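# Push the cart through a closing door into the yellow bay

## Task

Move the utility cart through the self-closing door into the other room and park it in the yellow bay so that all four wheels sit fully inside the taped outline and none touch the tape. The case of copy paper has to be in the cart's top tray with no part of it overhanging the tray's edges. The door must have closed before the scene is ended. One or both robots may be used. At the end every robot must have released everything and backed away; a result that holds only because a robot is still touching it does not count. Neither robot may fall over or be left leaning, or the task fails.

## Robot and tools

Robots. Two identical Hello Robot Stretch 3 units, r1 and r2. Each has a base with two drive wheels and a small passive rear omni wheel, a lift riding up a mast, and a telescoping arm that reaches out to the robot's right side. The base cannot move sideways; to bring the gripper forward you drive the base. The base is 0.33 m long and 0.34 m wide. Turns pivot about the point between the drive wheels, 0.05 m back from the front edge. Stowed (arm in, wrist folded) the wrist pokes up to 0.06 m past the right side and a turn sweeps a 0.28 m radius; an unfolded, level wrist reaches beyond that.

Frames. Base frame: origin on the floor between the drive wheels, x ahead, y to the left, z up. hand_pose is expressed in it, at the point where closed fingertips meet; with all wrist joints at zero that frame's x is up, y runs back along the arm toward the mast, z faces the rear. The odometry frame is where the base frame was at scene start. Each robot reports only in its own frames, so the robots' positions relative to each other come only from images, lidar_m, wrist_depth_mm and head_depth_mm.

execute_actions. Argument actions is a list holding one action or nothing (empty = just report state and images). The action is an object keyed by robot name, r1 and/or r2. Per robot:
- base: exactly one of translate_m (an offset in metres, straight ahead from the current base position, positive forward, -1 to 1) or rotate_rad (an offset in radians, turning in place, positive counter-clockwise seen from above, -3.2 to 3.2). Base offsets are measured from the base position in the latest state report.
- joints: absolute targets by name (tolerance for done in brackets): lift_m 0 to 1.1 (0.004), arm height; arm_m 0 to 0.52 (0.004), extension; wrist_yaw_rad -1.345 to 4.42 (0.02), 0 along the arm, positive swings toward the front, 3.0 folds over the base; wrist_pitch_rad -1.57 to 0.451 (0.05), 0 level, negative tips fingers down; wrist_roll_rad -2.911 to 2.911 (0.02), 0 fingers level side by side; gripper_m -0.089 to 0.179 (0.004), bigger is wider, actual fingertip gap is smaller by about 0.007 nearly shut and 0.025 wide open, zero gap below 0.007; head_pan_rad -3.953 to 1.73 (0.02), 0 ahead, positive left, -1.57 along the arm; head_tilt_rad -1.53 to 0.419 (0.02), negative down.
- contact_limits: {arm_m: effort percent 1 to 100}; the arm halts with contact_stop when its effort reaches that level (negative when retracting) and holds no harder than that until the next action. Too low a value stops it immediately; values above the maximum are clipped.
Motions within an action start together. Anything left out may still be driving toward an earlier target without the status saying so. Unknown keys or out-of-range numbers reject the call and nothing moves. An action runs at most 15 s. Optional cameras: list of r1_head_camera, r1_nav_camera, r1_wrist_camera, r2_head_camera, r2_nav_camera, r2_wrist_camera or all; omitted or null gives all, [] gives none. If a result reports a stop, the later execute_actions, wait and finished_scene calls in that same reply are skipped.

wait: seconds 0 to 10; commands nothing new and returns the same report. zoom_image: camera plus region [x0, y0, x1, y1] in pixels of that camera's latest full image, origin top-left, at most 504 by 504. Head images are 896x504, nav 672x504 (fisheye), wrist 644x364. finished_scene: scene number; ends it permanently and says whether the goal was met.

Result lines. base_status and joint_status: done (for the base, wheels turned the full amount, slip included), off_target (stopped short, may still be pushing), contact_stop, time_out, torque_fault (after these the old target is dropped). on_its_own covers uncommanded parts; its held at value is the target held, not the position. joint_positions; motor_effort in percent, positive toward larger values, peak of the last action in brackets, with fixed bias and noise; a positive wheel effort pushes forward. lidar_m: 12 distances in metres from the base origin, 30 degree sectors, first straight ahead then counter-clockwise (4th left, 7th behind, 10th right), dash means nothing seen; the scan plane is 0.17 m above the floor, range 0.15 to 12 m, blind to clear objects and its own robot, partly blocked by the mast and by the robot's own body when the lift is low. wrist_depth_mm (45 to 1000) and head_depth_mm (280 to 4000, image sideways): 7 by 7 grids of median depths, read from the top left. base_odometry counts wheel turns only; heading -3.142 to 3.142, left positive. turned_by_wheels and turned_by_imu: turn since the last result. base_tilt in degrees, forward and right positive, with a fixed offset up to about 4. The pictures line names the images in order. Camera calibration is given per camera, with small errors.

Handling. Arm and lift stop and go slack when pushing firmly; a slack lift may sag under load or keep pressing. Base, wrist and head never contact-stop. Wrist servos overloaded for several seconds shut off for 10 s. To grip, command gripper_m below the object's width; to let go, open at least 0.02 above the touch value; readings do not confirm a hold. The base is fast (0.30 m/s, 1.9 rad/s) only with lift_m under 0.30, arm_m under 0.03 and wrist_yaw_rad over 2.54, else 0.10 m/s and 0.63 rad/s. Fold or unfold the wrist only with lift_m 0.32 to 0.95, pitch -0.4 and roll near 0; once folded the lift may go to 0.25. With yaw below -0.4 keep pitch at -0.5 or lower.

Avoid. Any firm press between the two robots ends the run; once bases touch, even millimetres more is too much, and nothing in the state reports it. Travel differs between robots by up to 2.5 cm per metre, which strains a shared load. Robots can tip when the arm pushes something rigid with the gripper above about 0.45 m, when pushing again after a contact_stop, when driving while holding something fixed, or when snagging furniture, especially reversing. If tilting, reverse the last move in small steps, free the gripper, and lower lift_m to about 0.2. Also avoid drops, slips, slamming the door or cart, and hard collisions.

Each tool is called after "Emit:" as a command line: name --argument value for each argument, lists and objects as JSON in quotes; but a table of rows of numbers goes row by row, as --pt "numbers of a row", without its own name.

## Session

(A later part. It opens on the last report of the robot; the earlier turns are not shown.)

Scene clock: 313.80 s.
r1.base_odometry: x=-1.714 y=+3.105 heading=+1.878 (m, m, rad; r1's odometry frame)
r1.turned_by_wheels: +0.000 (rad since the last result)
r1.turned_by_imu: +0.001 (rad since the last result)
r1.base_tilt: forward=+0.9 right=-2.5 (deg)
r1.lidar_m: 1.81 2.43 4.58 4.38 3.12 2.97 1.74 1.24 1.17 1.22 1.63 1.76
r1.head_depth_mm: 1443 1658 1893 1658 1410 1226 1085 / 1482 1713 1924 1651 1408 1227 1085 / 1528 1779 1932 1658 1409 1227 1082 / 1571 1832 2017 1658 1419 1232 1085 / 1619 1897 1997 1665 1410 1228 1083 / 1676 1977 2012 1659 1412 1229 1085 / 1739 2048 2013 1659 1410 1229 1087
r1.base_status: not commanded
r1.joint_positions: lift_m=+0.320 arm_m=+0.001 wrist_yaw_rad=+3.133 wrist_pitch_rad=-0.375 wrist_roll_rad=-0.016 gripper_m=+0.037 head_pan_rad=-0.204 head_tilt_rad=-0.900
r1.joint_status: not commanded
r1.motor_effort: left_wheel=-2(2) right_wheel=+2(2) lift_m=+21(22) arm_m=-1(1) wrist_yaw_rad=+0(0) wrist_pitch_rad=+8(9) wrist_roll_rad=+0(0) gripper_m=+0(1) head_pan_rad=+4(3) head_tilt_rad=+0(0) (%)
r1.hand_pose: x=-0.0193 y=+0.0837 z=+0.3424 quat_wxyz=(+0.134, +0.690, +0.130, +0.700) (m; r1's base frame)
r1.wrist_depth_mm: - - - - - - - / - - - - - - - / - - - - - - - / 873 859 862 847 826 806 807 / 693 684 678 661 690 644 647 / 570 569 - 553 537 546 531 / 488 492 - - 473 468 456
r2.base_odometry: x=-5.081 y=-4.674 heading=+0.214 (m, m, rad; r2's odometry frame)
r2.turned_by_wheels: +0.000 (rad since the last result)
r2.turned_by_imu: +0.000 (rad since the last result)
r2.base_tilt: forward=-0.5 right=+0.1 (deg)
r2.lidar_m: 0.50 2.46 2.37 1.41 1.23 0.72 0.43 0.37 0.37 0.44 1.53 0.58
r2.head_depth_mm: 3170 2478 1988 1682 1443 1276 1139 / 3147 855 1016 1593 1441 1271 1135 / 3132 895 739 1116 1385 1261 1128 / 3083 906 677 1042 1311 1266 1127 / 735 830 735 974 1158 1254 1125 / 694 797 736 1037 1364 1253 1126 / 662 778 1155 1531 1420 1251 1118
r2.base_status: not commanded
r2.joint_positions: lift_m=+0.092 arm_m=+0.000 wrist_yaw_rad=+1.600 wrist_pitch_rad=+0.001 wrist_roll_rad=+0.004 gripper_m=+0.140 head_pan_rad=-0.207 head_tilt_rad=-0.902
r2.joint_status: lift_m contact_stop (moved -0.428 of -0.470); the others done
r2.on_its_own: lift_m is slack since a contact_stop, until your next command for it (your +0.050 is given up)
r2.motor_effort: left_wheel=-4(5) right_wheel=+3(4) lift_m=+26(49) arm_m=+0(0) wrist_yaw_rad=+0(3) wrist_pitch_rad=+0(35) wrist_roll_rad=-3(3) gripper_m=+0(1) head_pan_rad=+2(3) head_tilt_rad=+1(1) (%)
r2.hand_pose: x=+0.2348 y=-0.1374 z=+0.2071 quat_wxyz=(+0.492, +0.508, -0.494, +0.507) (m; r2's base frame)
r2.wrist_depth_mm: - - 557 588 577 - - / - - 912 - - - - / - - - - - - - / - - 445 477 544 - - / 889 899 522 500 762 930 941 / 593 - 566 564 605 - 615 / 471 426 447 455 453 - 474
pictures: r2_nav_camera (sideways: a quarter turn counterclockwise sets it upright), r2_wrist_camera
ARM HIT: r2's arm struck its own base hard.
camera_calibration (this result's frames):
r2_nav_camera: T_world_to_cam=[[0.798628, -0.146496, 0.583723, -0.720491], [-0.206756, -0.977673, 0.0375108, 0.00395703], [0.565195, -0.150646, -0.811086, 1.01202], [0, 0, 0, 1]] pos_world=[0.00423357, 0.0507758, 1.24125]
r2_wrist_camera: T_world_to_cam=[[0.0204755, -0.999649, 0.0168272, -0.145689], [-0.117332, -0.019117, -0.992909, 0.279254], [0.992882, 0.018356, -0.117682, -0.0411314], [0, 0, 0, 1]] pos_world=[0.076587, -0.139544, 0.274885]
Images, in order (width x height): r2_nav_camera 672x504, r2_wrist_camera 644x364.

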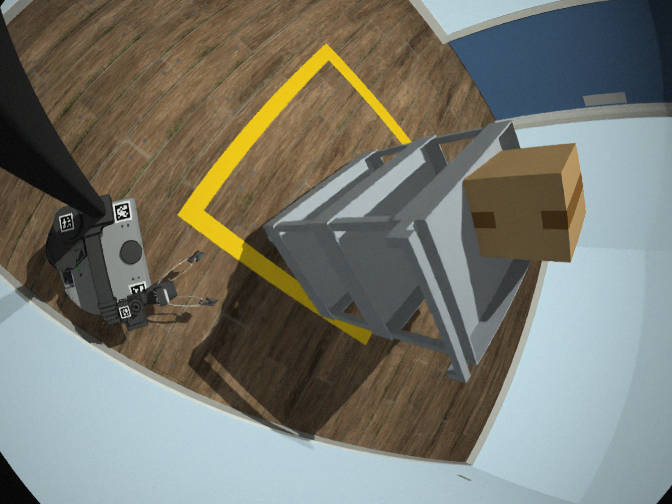

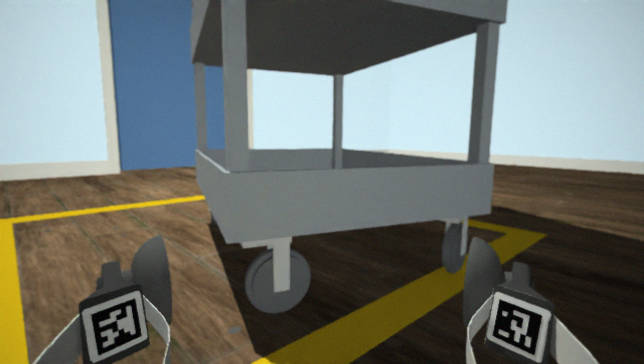

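Emit:
execute_actions --actions '[{"r2":{"base":{"rotate_rad":0.5},"joints":{"lift_m":0.12,"gripper_m":0}}}]' --cameras '[]'

Emit:
execute_actions --actions '[{"r2":{"joints":{"arm_m":0.47,"wrist_pitch_rad":-0.15,"head_pan_rad":-0.7}}}]' --cameras '["r2_wrist_camera"]'

Emit:
execute_actions --actions '[{"r2":{"base":{"translate_m":0.25}}}]' --cameras '[]'

Emit:
execute_actions --actions '[{"r2":{"base":{"translate_m":-0.27}}}]' --cameras '["r2_nav_camera","r2_wrist_camera"]'

Scene clock: 319.17 s.
r1.base_odometry: x=-1.714 y=+3.105 heading=+1.878 (m, m, rad; r1's odometry frame)
r1.turned_by_wheels: +0.000 (rad since the last result)
r1.turned_by_imu: +0.001 (rad since the last result)
r1.base_tilt: forward=+0.8 right=-2.5 (deg)
r1.lidar_m: 1.81 2.42 4.57 4.36 3.12 2.96 1.74 1.24 1.17 1.22 1.63 1.76
r1.head_depth_mm: 1449 1647 1895 1661 1403 1224 1085 / 1485 1714 1917 1661 1412 1228 1085 / 1526 1779 1943 1666 1409 1229 1086 / 1579 1837 2008 1663 1403 1230 1084 / 1625 1902 2001 1655 1414 1226 1090 / 1688 1964 2017 1657 1411 1227 1086 / 1733 2065 2013 1660 1412 1228 1084
r1.base_status: not commanded
r1.joint_positions: lift_m=+0.320 arm_m=+0.001 wrist_yaw_rad=+3.133 wrist_pitch_rad=-0.375 wrist_roll_rad=-0.016 gripper_m=+0.037 head_pan_rad=-0.204 head_tilt_rad=-0.900
r1.joint_status: not commanded
r1.motor_effort: left_wheel=-2(2) right_wheel=+2(2) lift_m=+21(22) arm_m=-1(1) wrist_yaw_rad=+0(1) wrist_pitch_rad=+9(8) wrist_roll_rad=+1(0) gripper_m=-1(2) head_pan_rad=+3(3) head_tilt_rad=+1(0) (%)
r1.hand_pose: x=-0.0193 y=+0.0837 z=+0.3424 quat_wxyz=(+0.134, +0.690, +0.130, +0.700) (m; r1's base frame)
r1.wrist_depth_mm: - - - - - - - / - - - - - - - / - - - - - - - / 882 861 857 841 822 807 807 / 690 687 670 677 671 660 642 / 572 569 - 557 543 540 537 / 485 490 - - 472 467 463
r2.base_odometry: x=-5.081 y=-4.674 heading=+0.714 (m, m, rad; r2's odometry frame)
r2.turned_by_wheels: +0.500 (rad since the last result)
r2.turned_by_imu: +0.508 (rad since the last result)
r2.base_tilt: forward=-0.4 right=+0.2 (deg)
r2.lidar_m: 2.46 2.45 1.42 1.23 0.75 0.43 0.37 0.37 0.43 0.76 0.59 0.50
r2.head_depth_mm: 668 780 749 1011 1202 1278 1133 / 695 795 727 746 1132 1266 1135 / 1041 913 1179 1070 1219 1245 1142 / 2670 2325 1914 1591 1434 1267 1126 / 2562 2403 1964 1651 1433 1262 1123 / 2392 2401 1948 1650 1422 1250 1123 / 2250 2380 1949 1634 1419 1249 1123
r2.base_status: done
r2.joint_positions: lift_m=+0.120 arm_m=+0.000 wrist_yaw_rad=+1.600 wrist_pitch_rad=-0.018 wrist_roll_rad=+0.004 gripper_m=+0.000 head_pan_rad=-0.207 head_tilt_rad=-0.902
r2.joint_status: all done
r2.motor_effort: left_wheel=-4(10) right_wheel=+4(7) lift_m=+29(31) arm_m=+0(0) wrist_yaw_rad=+0(2) wrist_pitch_rad=+6(6) wrist_roll_rad=-3(3) gripper_m=-3(94) head_pan_rad=+3(2) head_tilt_rad=+1(0) (%)
r2.hand_pose: x=+0.2343 y=-0.1374 z=+0.2298 quat_wxyz=(+0.497, +0.513, -0.489, +0.502) (m; r2's base frame)
r2.wrist_depth_mm: - - - - 666 533 534 / - - - - - - - / - - - - - - - / - - - - 607 899 750 / 918 912 910 - 472 348 342 / 621 628 636 - 591 360 349 / 475 477 477 458 439 407 487
pictures: none
No camera images: the call's "cameras" was empty. Leave "cameras" out to get every camera's image.

Scene clock: 323.80 s.
r1.base_odometry: x=-1.714 y=+3.105 heading=+1.878 (m, m, rad; r1's odometry frame)
r1.turned_by_wheels: +0.000 (rad since the last result)
r1.turned_by_imu: +0.001 (rad since the last result)
r1.base_tilt: forward=+0.9 right=-2.5 (deg)
r1.lidar_m: 1.81 2.42 4.57 4.33 3.10 2.97 1.75 1.24 1.17 1.22 1.62 1.76
r1.head_depth_mm: 1442 1667 1894 1665 1410 1221 1082 / 1485 1722 1932 1661 1408 1230 1086 / 1534 1760 1945 1653 1408 1227 1084 / 1580 1844 2014 1660 1411 1226 1087 / 1627 1908 2018 1661 1411 1224 1088 / 1689 1988 2004 1653 1406 1230 1084 / 1731 2051 2013 1657 1409 1233 1086
r1.base_status: not commanded
r1.joint_positions: lift_m=+0.320 arm_m=+0.001 wrist_yaw_rad=+3.133 wrist_pitch_rad=-0.375 wrist_roll_rad=-0.016 gripper_m=+0.037 head_pan_rad=-0.204 head_tilt_rad=-0.900
r1.joint_status: not commanded
r1.motor_effort: left_wheel=-2(2) right_wheel=+2(3) lift_m=+21(22) arm_m=-1(1) wrist_yaw_rad=+0(0) wrist_pitch_rad=+8(9) wrist_roll_rad=+0(1) gripper_m=+0(1) head_pan_rad=+3(3) head_tilt_rad=+1(0) (%)
r1.hand_pose: x=-0.0193 y=+0.0837 z=+0.3424 quat_wxyz=(+0.134, +0.690, +0.130, +0.700) (m; r1's base frame)
r1.wrist_depth_mm: - - - - - - - / - - - - - - - / - - - - - - - / 867 850 845 829 834 817 787 / 690 678 678 660 688 646 640 / 576 564 - 556 535 548 540 / 484 498 - - 468 472 466
r2.base_odometry: x=-5.081 y=-4.674 heading=+0.714 (m, m, rad; r2's odometry frame)
r2.turned_by_wheels: +0.000 (rad since the last result)
r2.turned_by_imu: +0.000 (rad since the last result)
r2.base_tilt: forward=-0.4 right=+0.1 (deg)
r2.lidar_m: 2.46 2.45 1.42 1.23 0.75 0.43 0.37 0.38 0.43 0.76 0.59 0.50
r2.head_depth_mm: 3183 816 1941 1669 1471 1255 1155 / 3142 866 980 1567 1447 1271 1140 / 3129 910 723 1095 1386 1270 1131 / 1036 876 667 1041 1293 1260 1129 / 730 825 734 823 1155 1257 1129 / 690 791 753 1082 1371 1256 1123 / 670 800 1186 1564 1425 1251 1124
r2.base_status: not commanded
r2.joint_positions: lift_m=+0.120 arm_m=+0.470 wrist_yaw_rad=+1.600 wrist_pitch_rad=-0.167 wrist_roll_rad=+0.004 gripper_m=+0.000 head_pan_rad=-0.693 head_tilt_rad=-0.902
r2.joint_status: all done
r2.motor_effort: left_wheel=-4(4) right_wheel=+3(3) lift_m=+29(29) arm_m=+3(1) wrist_yaw_rad=+0(1) wrist_pitch_rad=+6(7) wrist_roll_rad=-3(3) gripper_m=-2(2) head_pan_rad=-3(29) head_tilt_rad=+1(1) (%)
r2.hand_pose: x=+0.2272 y=-0.6075 z=+0.1923 quat_wxyz=(+0.533, +0.547, -0.449, +0.463) (m; r2's base frame)
r2.wrist_depth_mm: - - - - - - - / - - - - - - - / 348 532 766 786 317 - - / 353 349 334 327 322 917 924 / 561 417 571 342 390 623 623 / 447 435 462 - 423 466 473 / 368 369 372 360 380 377 381
pictures: r2_wrist_camera
camera_calibration (this result's frames):
r2_wrist_camera: T_world_to_cam=[[0.0227165, -0.999578, 0.0181111, -0.615898], [-0.281924, -0.0237855, -0.959142, 0.282739], [0.959168, 0.0166823, -0.282345, 0.011591], [0, 0, 0, 1]] pos_world=[0.0825842, -0.609107, 0.285614]
Images, in order (width x height): r2_wrist_camera 644x364.

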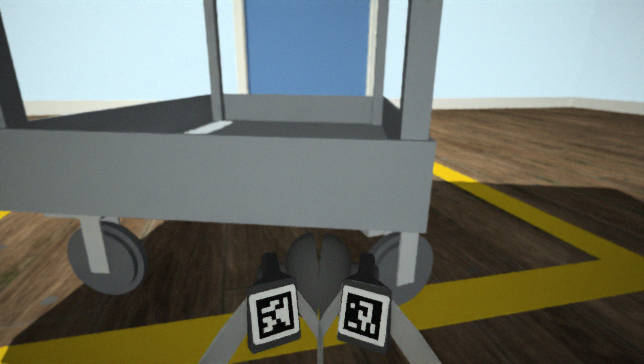

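Scene clock: 327.33 s.
r1.base_odometry: x=-1.714 y=+3.105 heading=+1.878 (m, m, rad; r1's odometry frame)
r1.turned_by_wheels: +0.000 (rad since the last result)
r1.turned_by_imu: +0.001 (rad since the last result)
r1.base_tilt: forward=+0.8 right=-2.5 (deg)
r1.lidar_m: 1.80 2.41 4.56 4.37 3.11 2.97 1.75 1.24 1.18 1.22 1.62 1.76
r1.head_depth_mm: 1444 1653 1890 1655 1410 1228 1082 / 1486 1707 1928 1661 1411 1221 1084 / 1523 1777 1966 1660 1406 1231 1089 / 1582 1829 2002 1647 1405 1230 1083 / 1628 1893 2006 1656 1408 1223 1088 / 1678 1976 2012 1650 1414 1223 1089 / 1734 2055 2020 1663 1415 1231 1088
r1.base_status: not commanded
r1.joint_positions: lift_m=+0.320 arm_m=+0.001 wrist_yaw_rad=+3.133 wrist_pitch_rad=-0.375 wrist_roll_rad=-0.016 gripper_m=+0.037 head_pan_rad=-0.204 head_tilt_rad=-0.900
r1.joint_status: not commanded
r1.motor_effort: left_wheel=-2(2) right_wheel=+3(2) lift_m=+22(22) arm_m=-1(1) wrist_yaw_rad=+0(0) wrist_pitch_rad=+9(9) wrist_roll_rad=+0(0) gripper_m=-1(0) head_pan_rad=+3(3) head_tilt_rad=+0(0) (%)
r1.hand_pose: x=-0.0193 y=+0.0837 z=+0.3424 quat_wxyz=(+0.134, +0.690, +0.130, +0.700) (m; r1's base frame)
r1.wrist_depth_mm: - - - - - - - / - - - - - - - / - - - - - - - / 862 856 860 851 837 824 789 / 676 683 667 657 686 644 639 / 573 572 - 551 532 547 534 / 486 495 - - 473 468 465
r2.base_odometry: x=-4.892 y=-4.511 heading=+0.714 (m, m, rad; r2's odometry frame)
r2.turned_by_wheels: +0.000 (rad since the last result)
r2.turned_by_imu: -0.002 (rad since the last result)
r2.base_tilt: forward=-0.5 right=+0.2 (deg)
r2.lidar_m: 2.21 2.21 1.50 1.30 1.24 0.71 0.62 0.62 0.71 1.25 0.36 0.37
r2.head_depth_mm: 3092 841 749 990 1447 1250 1154 / 3165 866 746 610 1271 1265 1139 / 651 829 743 567 918 1244 1130 / 596 699 740 619 814 1170 1125 / 561 647 718 992 1185 1238 1128 / 554 664 733 1081 1373 1252 1126 / 690 835 1072 1577 1421 1253 1120
r2.base_status: done
r2.joint_positions: lift_m=+0.120 arm_m=+0.470 wrist_yaw_rad=+1.604 wrist_pitch_rad=-0.177 wrist_roll_rad=+0.004 gripper_m=+0.000 head_pan_rad=-0.693 head_tilt_rad=-0.902
r2.joint_status: not commanded
r2.motor_effort: left_wheel=-9(43) right_wheel=+11(67) lift_m=+26(29) arm_m=+2(3) wrist_yaw_rad=-4(24) wrist_pitch_rad=+9(10) wrist_roll_rad=-2(3) gripper_m=-2(4) head_pan_rad=-3(3) head_tilt_rad=+1(1) (%)
r2.hand_pose: x=+0.2265 y=-0.6067 z=+0.1900 quat_wxyz=(+0.534, +0.550, -0.446, +0.462) (m; r2's base frame)
r2.wrist_depth_mm: - - - - - 152 - / - - - - - 156 - / 438 554 717 738 556 163 - / 177 393 400 402 321 169 882 / 182 180 177 174 173 171 615 / 193 190 187 - 182 182 464 / 340 341 343 344 191 193 375
pictures: none
No camera images: the call's "cameras" was empty. Leave "cameras" out to get every camera's image.

Scene clock: 331.17 s.
r1.base_odometry: x=-1.714 y=+3.105 heading=+1.878 (m, m, rad; r1's odometry frame)
r1.turned_by_wheels: +0.000 (rad since the last result)
r1.turned_by_imu: +0.001 (rad since the last result)
r1.base_tilt: forward=+0.9 right=-2.5 (deg)
r1.lidar_m: 1.81 2.41 4.58 4.35 3.13 2.97 1.74 1.24 1.18 1.22 1.63 1.76
r1.head_depth_mm: 1444 1661 1897 1655 1408 1221 1087 / 1486 1722 1933 1656 1406 1224 1081 / 1519 1770 1947 1657 1411 1232 1088 / 1588 1847 2013 1659 1414 1229 1085 / 1629 1895 2006 1657 1410 1228 1085 / 1682 1968 2007 1670 1412 1228 1089 / 1727 2052 2012 1665 1411 1227 1085
r1.base_status: not commanded
r1.joint_positions: lift_m=+0.320 arm_m=+0.001 wrist_yaw_rad=+3.133 wrist_pitch_rad=-0.375 wrist_roll_rad=-0.016 gripper_m=+0.037 head_pan_rad=-0.204 head_tilt_rad=-0.900
r1.joint_status: not commanded
r1.motor_effort: left_wheel=-2(2) right_wheel=+3(3) lift_m=+22(22) arm_m=-1(1) wrist_yaw_rad=+0(0) wrist_pitch_rad=+8(8) wrist_roll_rad=+0(0) gripper_m=-1(1) head_pan_rad=+3(3) head_tilt_rad=+0(0) (%)
r1.hand_pose: x=-0.0193 y=+0.0837 z=+0.3424 quat_wxyz=(+0.134, +0.690, +0.130, +0.700) (m; r1's base frame)
r1.wrist_depth_mm: - - - - - - - / - - - - - - - / - - - - - - - / 868 860 860 832 825 816 793 / 697 679 679 674 678 663 646 / 569 563 - 550 532 545 534 / 485 496 - - 476 467 461
r2.base_odometry: x=-5.096 y=-4.687 heading=+0.713 (m, m, rad; r2's odometry frame)
r2.turned_by_wheels: +0.000 (rad since the last result)
r2.turned_by_imu: +0.000 (rad since the last result)
r2.base_tilt: forward=-0.5 right=+0.2 (deg)
r2.lidar_m: 1.06 2.45 1.42 1.23 0.71 0.41 0.35 0.36 0.41 0.71 0.73 0.58
r2.head_depth_mm: 3164 2454 1990 1672 1461 1249 1157 / 3191 864 1974 1681 1455 1267 1135 / 3135 862 1176 1430 1438 1268 1135 / 3100 904 1173 1370 1385 1261 1128 / 1042 898 725 1060 1304 1263 1127 / 794 866 689 1050 1372 1256 1129 / 751 831 1156 1506 1421 1256 1117
r2.base_status: done
r2.joint_positions: lift_m=+0.120 arm_m=+0.470 wrist_yaw_rad=+1.602 wrist_pitch_rad=-0.175 wrist_roll_rad=+0.004 gripper_m=+0.000 head_pan_rad=-0.693 head_tilt_rad=-0.902
r2.joint_status: not commanded
r2.motor_effort: left_wheel=-1(12) right_wheel=+1(5) lift_m=+26(26) arm_m=+2(2) wrist_yaw_rad=-2(5) wrist_pitch_rad=+8(9) wrist_roll_rad=-3(3) gripper_m=-2(2) head_pan_rad=-3(3) head_tilt_rad=+0(1) (%)
r2.hand_pose: x=+0.2267 y=-0.6071 z=+0.1904 quat_wxyz=(+0.534, +0.550, -0.447, +0.462) (m; r2's base frame)
r2.wrist_depth_mm: - - - - - - - / - - - - - - - / - 442 436 427 807 - - / 844 461 456 449 740 905 906 / 587 526 601 642 566 610 608 / 450 452 457 - 457 458 466 / 366 366 367 357 370 375 375
pictures: r2_nav_camera (sideways: a quarter turn counterclockwise sets it upright), r2_wrist_camera
camera_calibration (this result's frames):
r2_nav_camera: T_world_to_cam=[[0.637526, -0.502816, 0.583726, -0.719512], [-0.639782, -0.76764, 0.0375108, 0.00659851], [0.42923, -0.397372, -0.811084, 1.01285], [0, 0, 0, 1]] pos_world=[0.0281849, 0.0457593, 1.24125]
r2_wrist_camera: T_world_to_cam=[[0.0249676, -0.999523, 0.0181606, -0.615972], [-0.289454, -0.0246161, -0.956875, 0.2816], [0.956866, 0.0186343, -0.28993, 0.0147425], [0, 0, 0, 1]] pos_world=[0.0827829, -0.609021, 0.284917]
Images, in order (width x height): r2_nav_camera 672x504, r2_wrist_camera 644x364.

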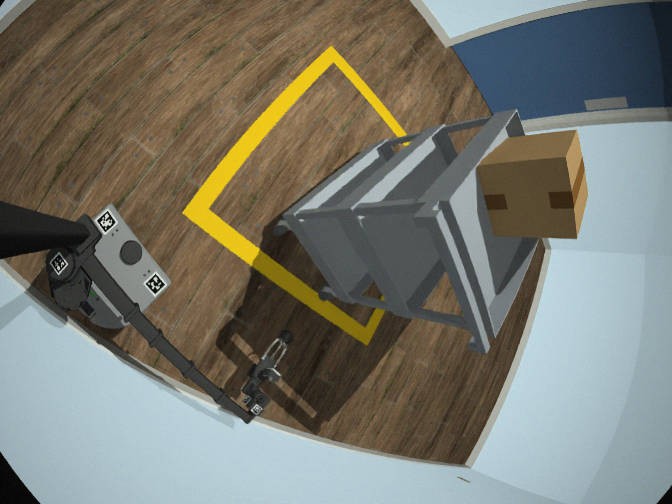

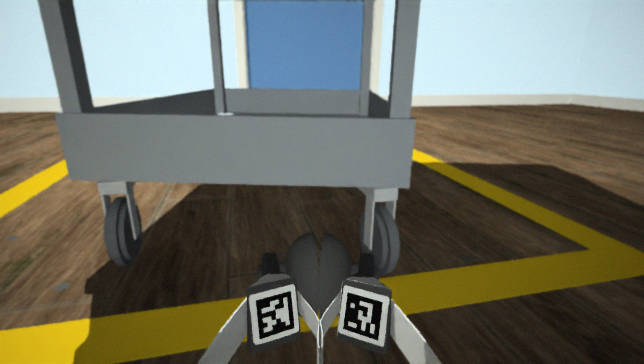

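Emit:
execute_actions --actions '[{"r2":{"base":{"translate_m":0.31},"joints":{"arm_m":0.52}}}]' --cameras '[]'

Emit:
execute_actions --actions '[{"r2":{"base":{"translate_m":-0.3}}}]' --cameras '[]'

Emit:
finished_scene --scene 1

Scene clock: 338.63 s.
r1.base_odometry: x=-1.714 y=+3.105 heading=+1.878 (m, m, rad; r1's odometry frame)
r1.turned_by_wheels: +0.000 (rad since the last result)
r1.turned_by_imu: +0.001 (rad since the last result)
r1.base_tilt: forward=+0.9 right=-2.5 (deg)
r1.lidar_m: 1.81 2.42 4.57 4.37 3.11 2.96 1.75 1.24 1.17 1.22 1.63 1.76
r1.head_depth_mm: 1443 1656 1894 1657 1414 1227 1083 / 1492 1719 1912 1660 1418 1229 1083 / 1529 1774 1940 1652 1409 1227 1084 / 1582 1849 2008 1662 1414 1225 1085 / 1627 1905 2022 1665 1414 1230 1086 / 1677 1976 2009 1659 1403 1227 1085 / 1742 2055 2002 1665 1410 1232 1083
r1.base_status: not commanded
r1.joint_positions: lift_m=+0.320 arm_m=+0.001 wrist_yaw_rad=+3.133 wrist_pitch_rad=-0.375 wrist_roll_rad=-0.016 gripper_m=+0.037 head_pan_rad=-0.204 head_tilt_rad=-0.900
r1.joint_status: not commanded
r1.motor_effort: left_wheel=-2(2) right_wheel=+2(3) lift_m=+21(22) arm_m=-1(1) wrist_yaw_rad=+0(0) wrist_pitch_rad=+9(9) wrist_roll_rad=+0(0) gripper_m=-2(2) head_pan_rad=+3(3) head_tilt_rad=+0(0) (%)
r1.hand_pose: x=-0.0193 y=+0.0837 z=+0.3424 quat_wxyz=(+0.134, +0.690, +0.130, +0.700) (m; r1's base frame)
r1.wrist_depth_mm: - - - - - - - / - - - - - - - / - - - - - - - / 852 859 850 831 821 803 793 / 688 681 683 668 681 651 637 / 571 569 - 553 539 544 543 / 487 495 - - 472 469 459
r2.base_odometry: x=-4.862 y=-4.485 heading=+0.713 (m, m, rad; r2's odometry frame)
r2.turned_by_wheels: +0.000 (rad since the last result)
r2.turned_by_imu: -0.001 (rad since the last result)
r2.base_tilt: forward=-0.4 right=+0.2 (deg)
r2.lidar_m: 2.17 2.18 1.51 1.31 1.30 0.76 0.65 0.66 0.76 1.32 0.36 0.38
r2.head_depth_mm: 3083 840 749 980 1470 1271 1156 / 3152 859 744 595 1249 1267 1133 / 648 832 741 603 876 1225 1132 / 583 682 740 607 902 1172 1131 / 553 625 705 992 1189 1242 1129 / 541 635 703 1059 1350 1260 1127 / 637 802 999 1542 1423 1251 1119
r2.base_status: done
r2.joint_positions: lift_m=+0.120 arm_m=+0.519 wrist_yaw_rad=+1.599 wrist_pitch_rad=-0.176 wrist_roll_rad=+0.004 gripper_m=+0.000 head_pan_rad=-0.693 head_tilt_rad=-0.902
r2.joint_status: all done
r2.motor_effort: left_wheel=-5(48) right_wheel=+5(65) lift_m=+26(26) arm_m=+2(4) wrist_yaw_rad=+0(15) wrist_pitch_rad=+9(11) wrist_roll_rad=-2(3) gripper_m=-3(3) head_pan_rad=-3(2) head_tilt_rad=+0(0) (%)
r2.hand_pose: x=+0.2266 y=-0.6569 z=+0.1902 quat_wxyz=(+0.535, +0.549, -0.447, +0.461) (m; r2's base frame)
r2.wrist_depth_mm: - - - - 155 - - / - - - - 162 - - / 507 639 725 645 169 - - / 391 393 400 400 173 892 907 / 172 173 175 175 177 604 608 / 182 184 183 - 187 454 460 / 193 194 194 196 344 373 374
pictures: none
No camera images: the call's "cameras" was empty. Leave "cameras" out to get every camera's image.

Scene clock: 342.77 s.
r1.base_odometry: x=-1.714 y=+3.105 heading=+1.878 (m, m, rad; r1's odometry frame)
r1.turned_by_wheels: +0.000 (rad since the last result)
r1.turned_by_imu: +0.001 (rad since the last result)
r1.base_tilt: forward=+0.9 right=-2.5 (deg)
r1.lidar_m: 1.81 2.41 4.58 4.39 3.11 2.97 1.74 1.24 1.18 1.22 1.63 1.76
r1.head_depth_mm: 1442 1657 1905 1653 1410 1219 1086 / 1491 1718 1925 1651 1414 1228 1080 / 1528 1776 1933 1650 1411 1229 1084 / 1568 1841 2011 1654 1413 1230 1086 / 1630 1893 2001 1656 1415 1226 1088 / 1667 1979 2009 1662 1417 1232 1084 / 1730 2041 2013 1669 1413 1227 1085
r1.base_status: not commanded
r1.joint_positions: lift_m=+0.320 arm_m=+0.001 wrist_yaw_rad=+3.133 wrist_pitch_rad=-0.375 wrist_roll_rad=-0.016 gripper_m=+0.037 head_pan_rad=-0.204 head_tilt_rad=-0.900
r1.joint_status: not commanded
r1.motor_effort: left_wheel=-2(2) right_wheel=+3(3) lift_m=+22(22) arm_m=-1(1) wrist_yaw_rad=+0(0) wrist_pitch_rad=+8(9) wrist_roll_rad=+0(0) gripper_m=-1(2) head_pan_rad=+3(3) head_tilt_rad=+1(0) (%)
r1.hand_pose: x=-0.0193 y=+0.0837 z=+0.3424 quat_wxyz=(+0.134, +0.690, +0.130, +0.700) (m; r1's base frame)
r1.wrist_depth_mm: - - - - - - - / - - - - - - - / - - - - - - - / 873 870 855 841 831 818 798 / 688 678 681 665 680 648 651 / 571 562 - 563 533 548 541 / 487 495 - - 470 471 463
r2.base_odometry: x=-5.089 y=-4.681 heading=+0.713 (m, m, rad; r2's odometry frame)
r2.turned_by_wheels: +0.000 (rad since the last result)
r2.turned_by_imu: +0.000 (rad since the last result)
r2.base_tilt: forward=-0.3 right=+0.1 (deg)
r2.lidar_m: 0.99 2.46 1.43 1.23 0.73 0.42 0.36 0.36 0.42 0.73 0.77 0.60
r2.head_depth_mm: 3137 2445 1994 1680 1473 1268 1160 / 3172 2233 1980 1666 1444 1268 1134 / 3132 891 1179 1558 1437 1267 1135 / 3092 905 1199 1388 1401 1263 1127 / 1068 899 1138 1084 1310 1257 1131 / 814 869 709 1043 1366 1259 1123 / 763 838 1155 1476 1417 1253 1121
r2.base_status: done
r2.joint_positions: lift_m=+0.120 arm_m=+0.519 wrist_yaw_rad=+1.599 wrist_pitch_rad=-0.175 wrist_roll_rad=+0.004 gripper_m=+0.000 head_pan_rad=-0.693 head_tilt_rad=-0.902
r2.joint_status: not commanded
r2.motor_effort: left_wheel=-1(9) right_wheel=+1(3) lift_m=+26(26) arm_m=+2(2) wrist_yaw_rad=+1(3) wrist_pitch_rad=+9(9) wrist_roll_rad=-2(2) gripper_m=-2(3) head_pan_rad=-3(3) head_tilt_rad=+1(1) (%)
r2.hand_pose: x=+0.2267 y=-0.6569 z=+0.1904 quat_wxyz=(+0.535, +0.549, -0.447, +0.461) (m; r2's base frame)
r2.wrist_depth_mm: - - - - - - - / - - - - - - - / 459 455 460 460 - - - / 729 731 743 500 867 890 902 / 556 554 603 596 601 605 608 / 449 453 460 - 459 460 466 / 364 370 367 357 372 372 375
pictures: none
No camera images: the call's "cameras" was empty. Leave "cameras" out to get every camera's image.

The scene is finished: the task was done.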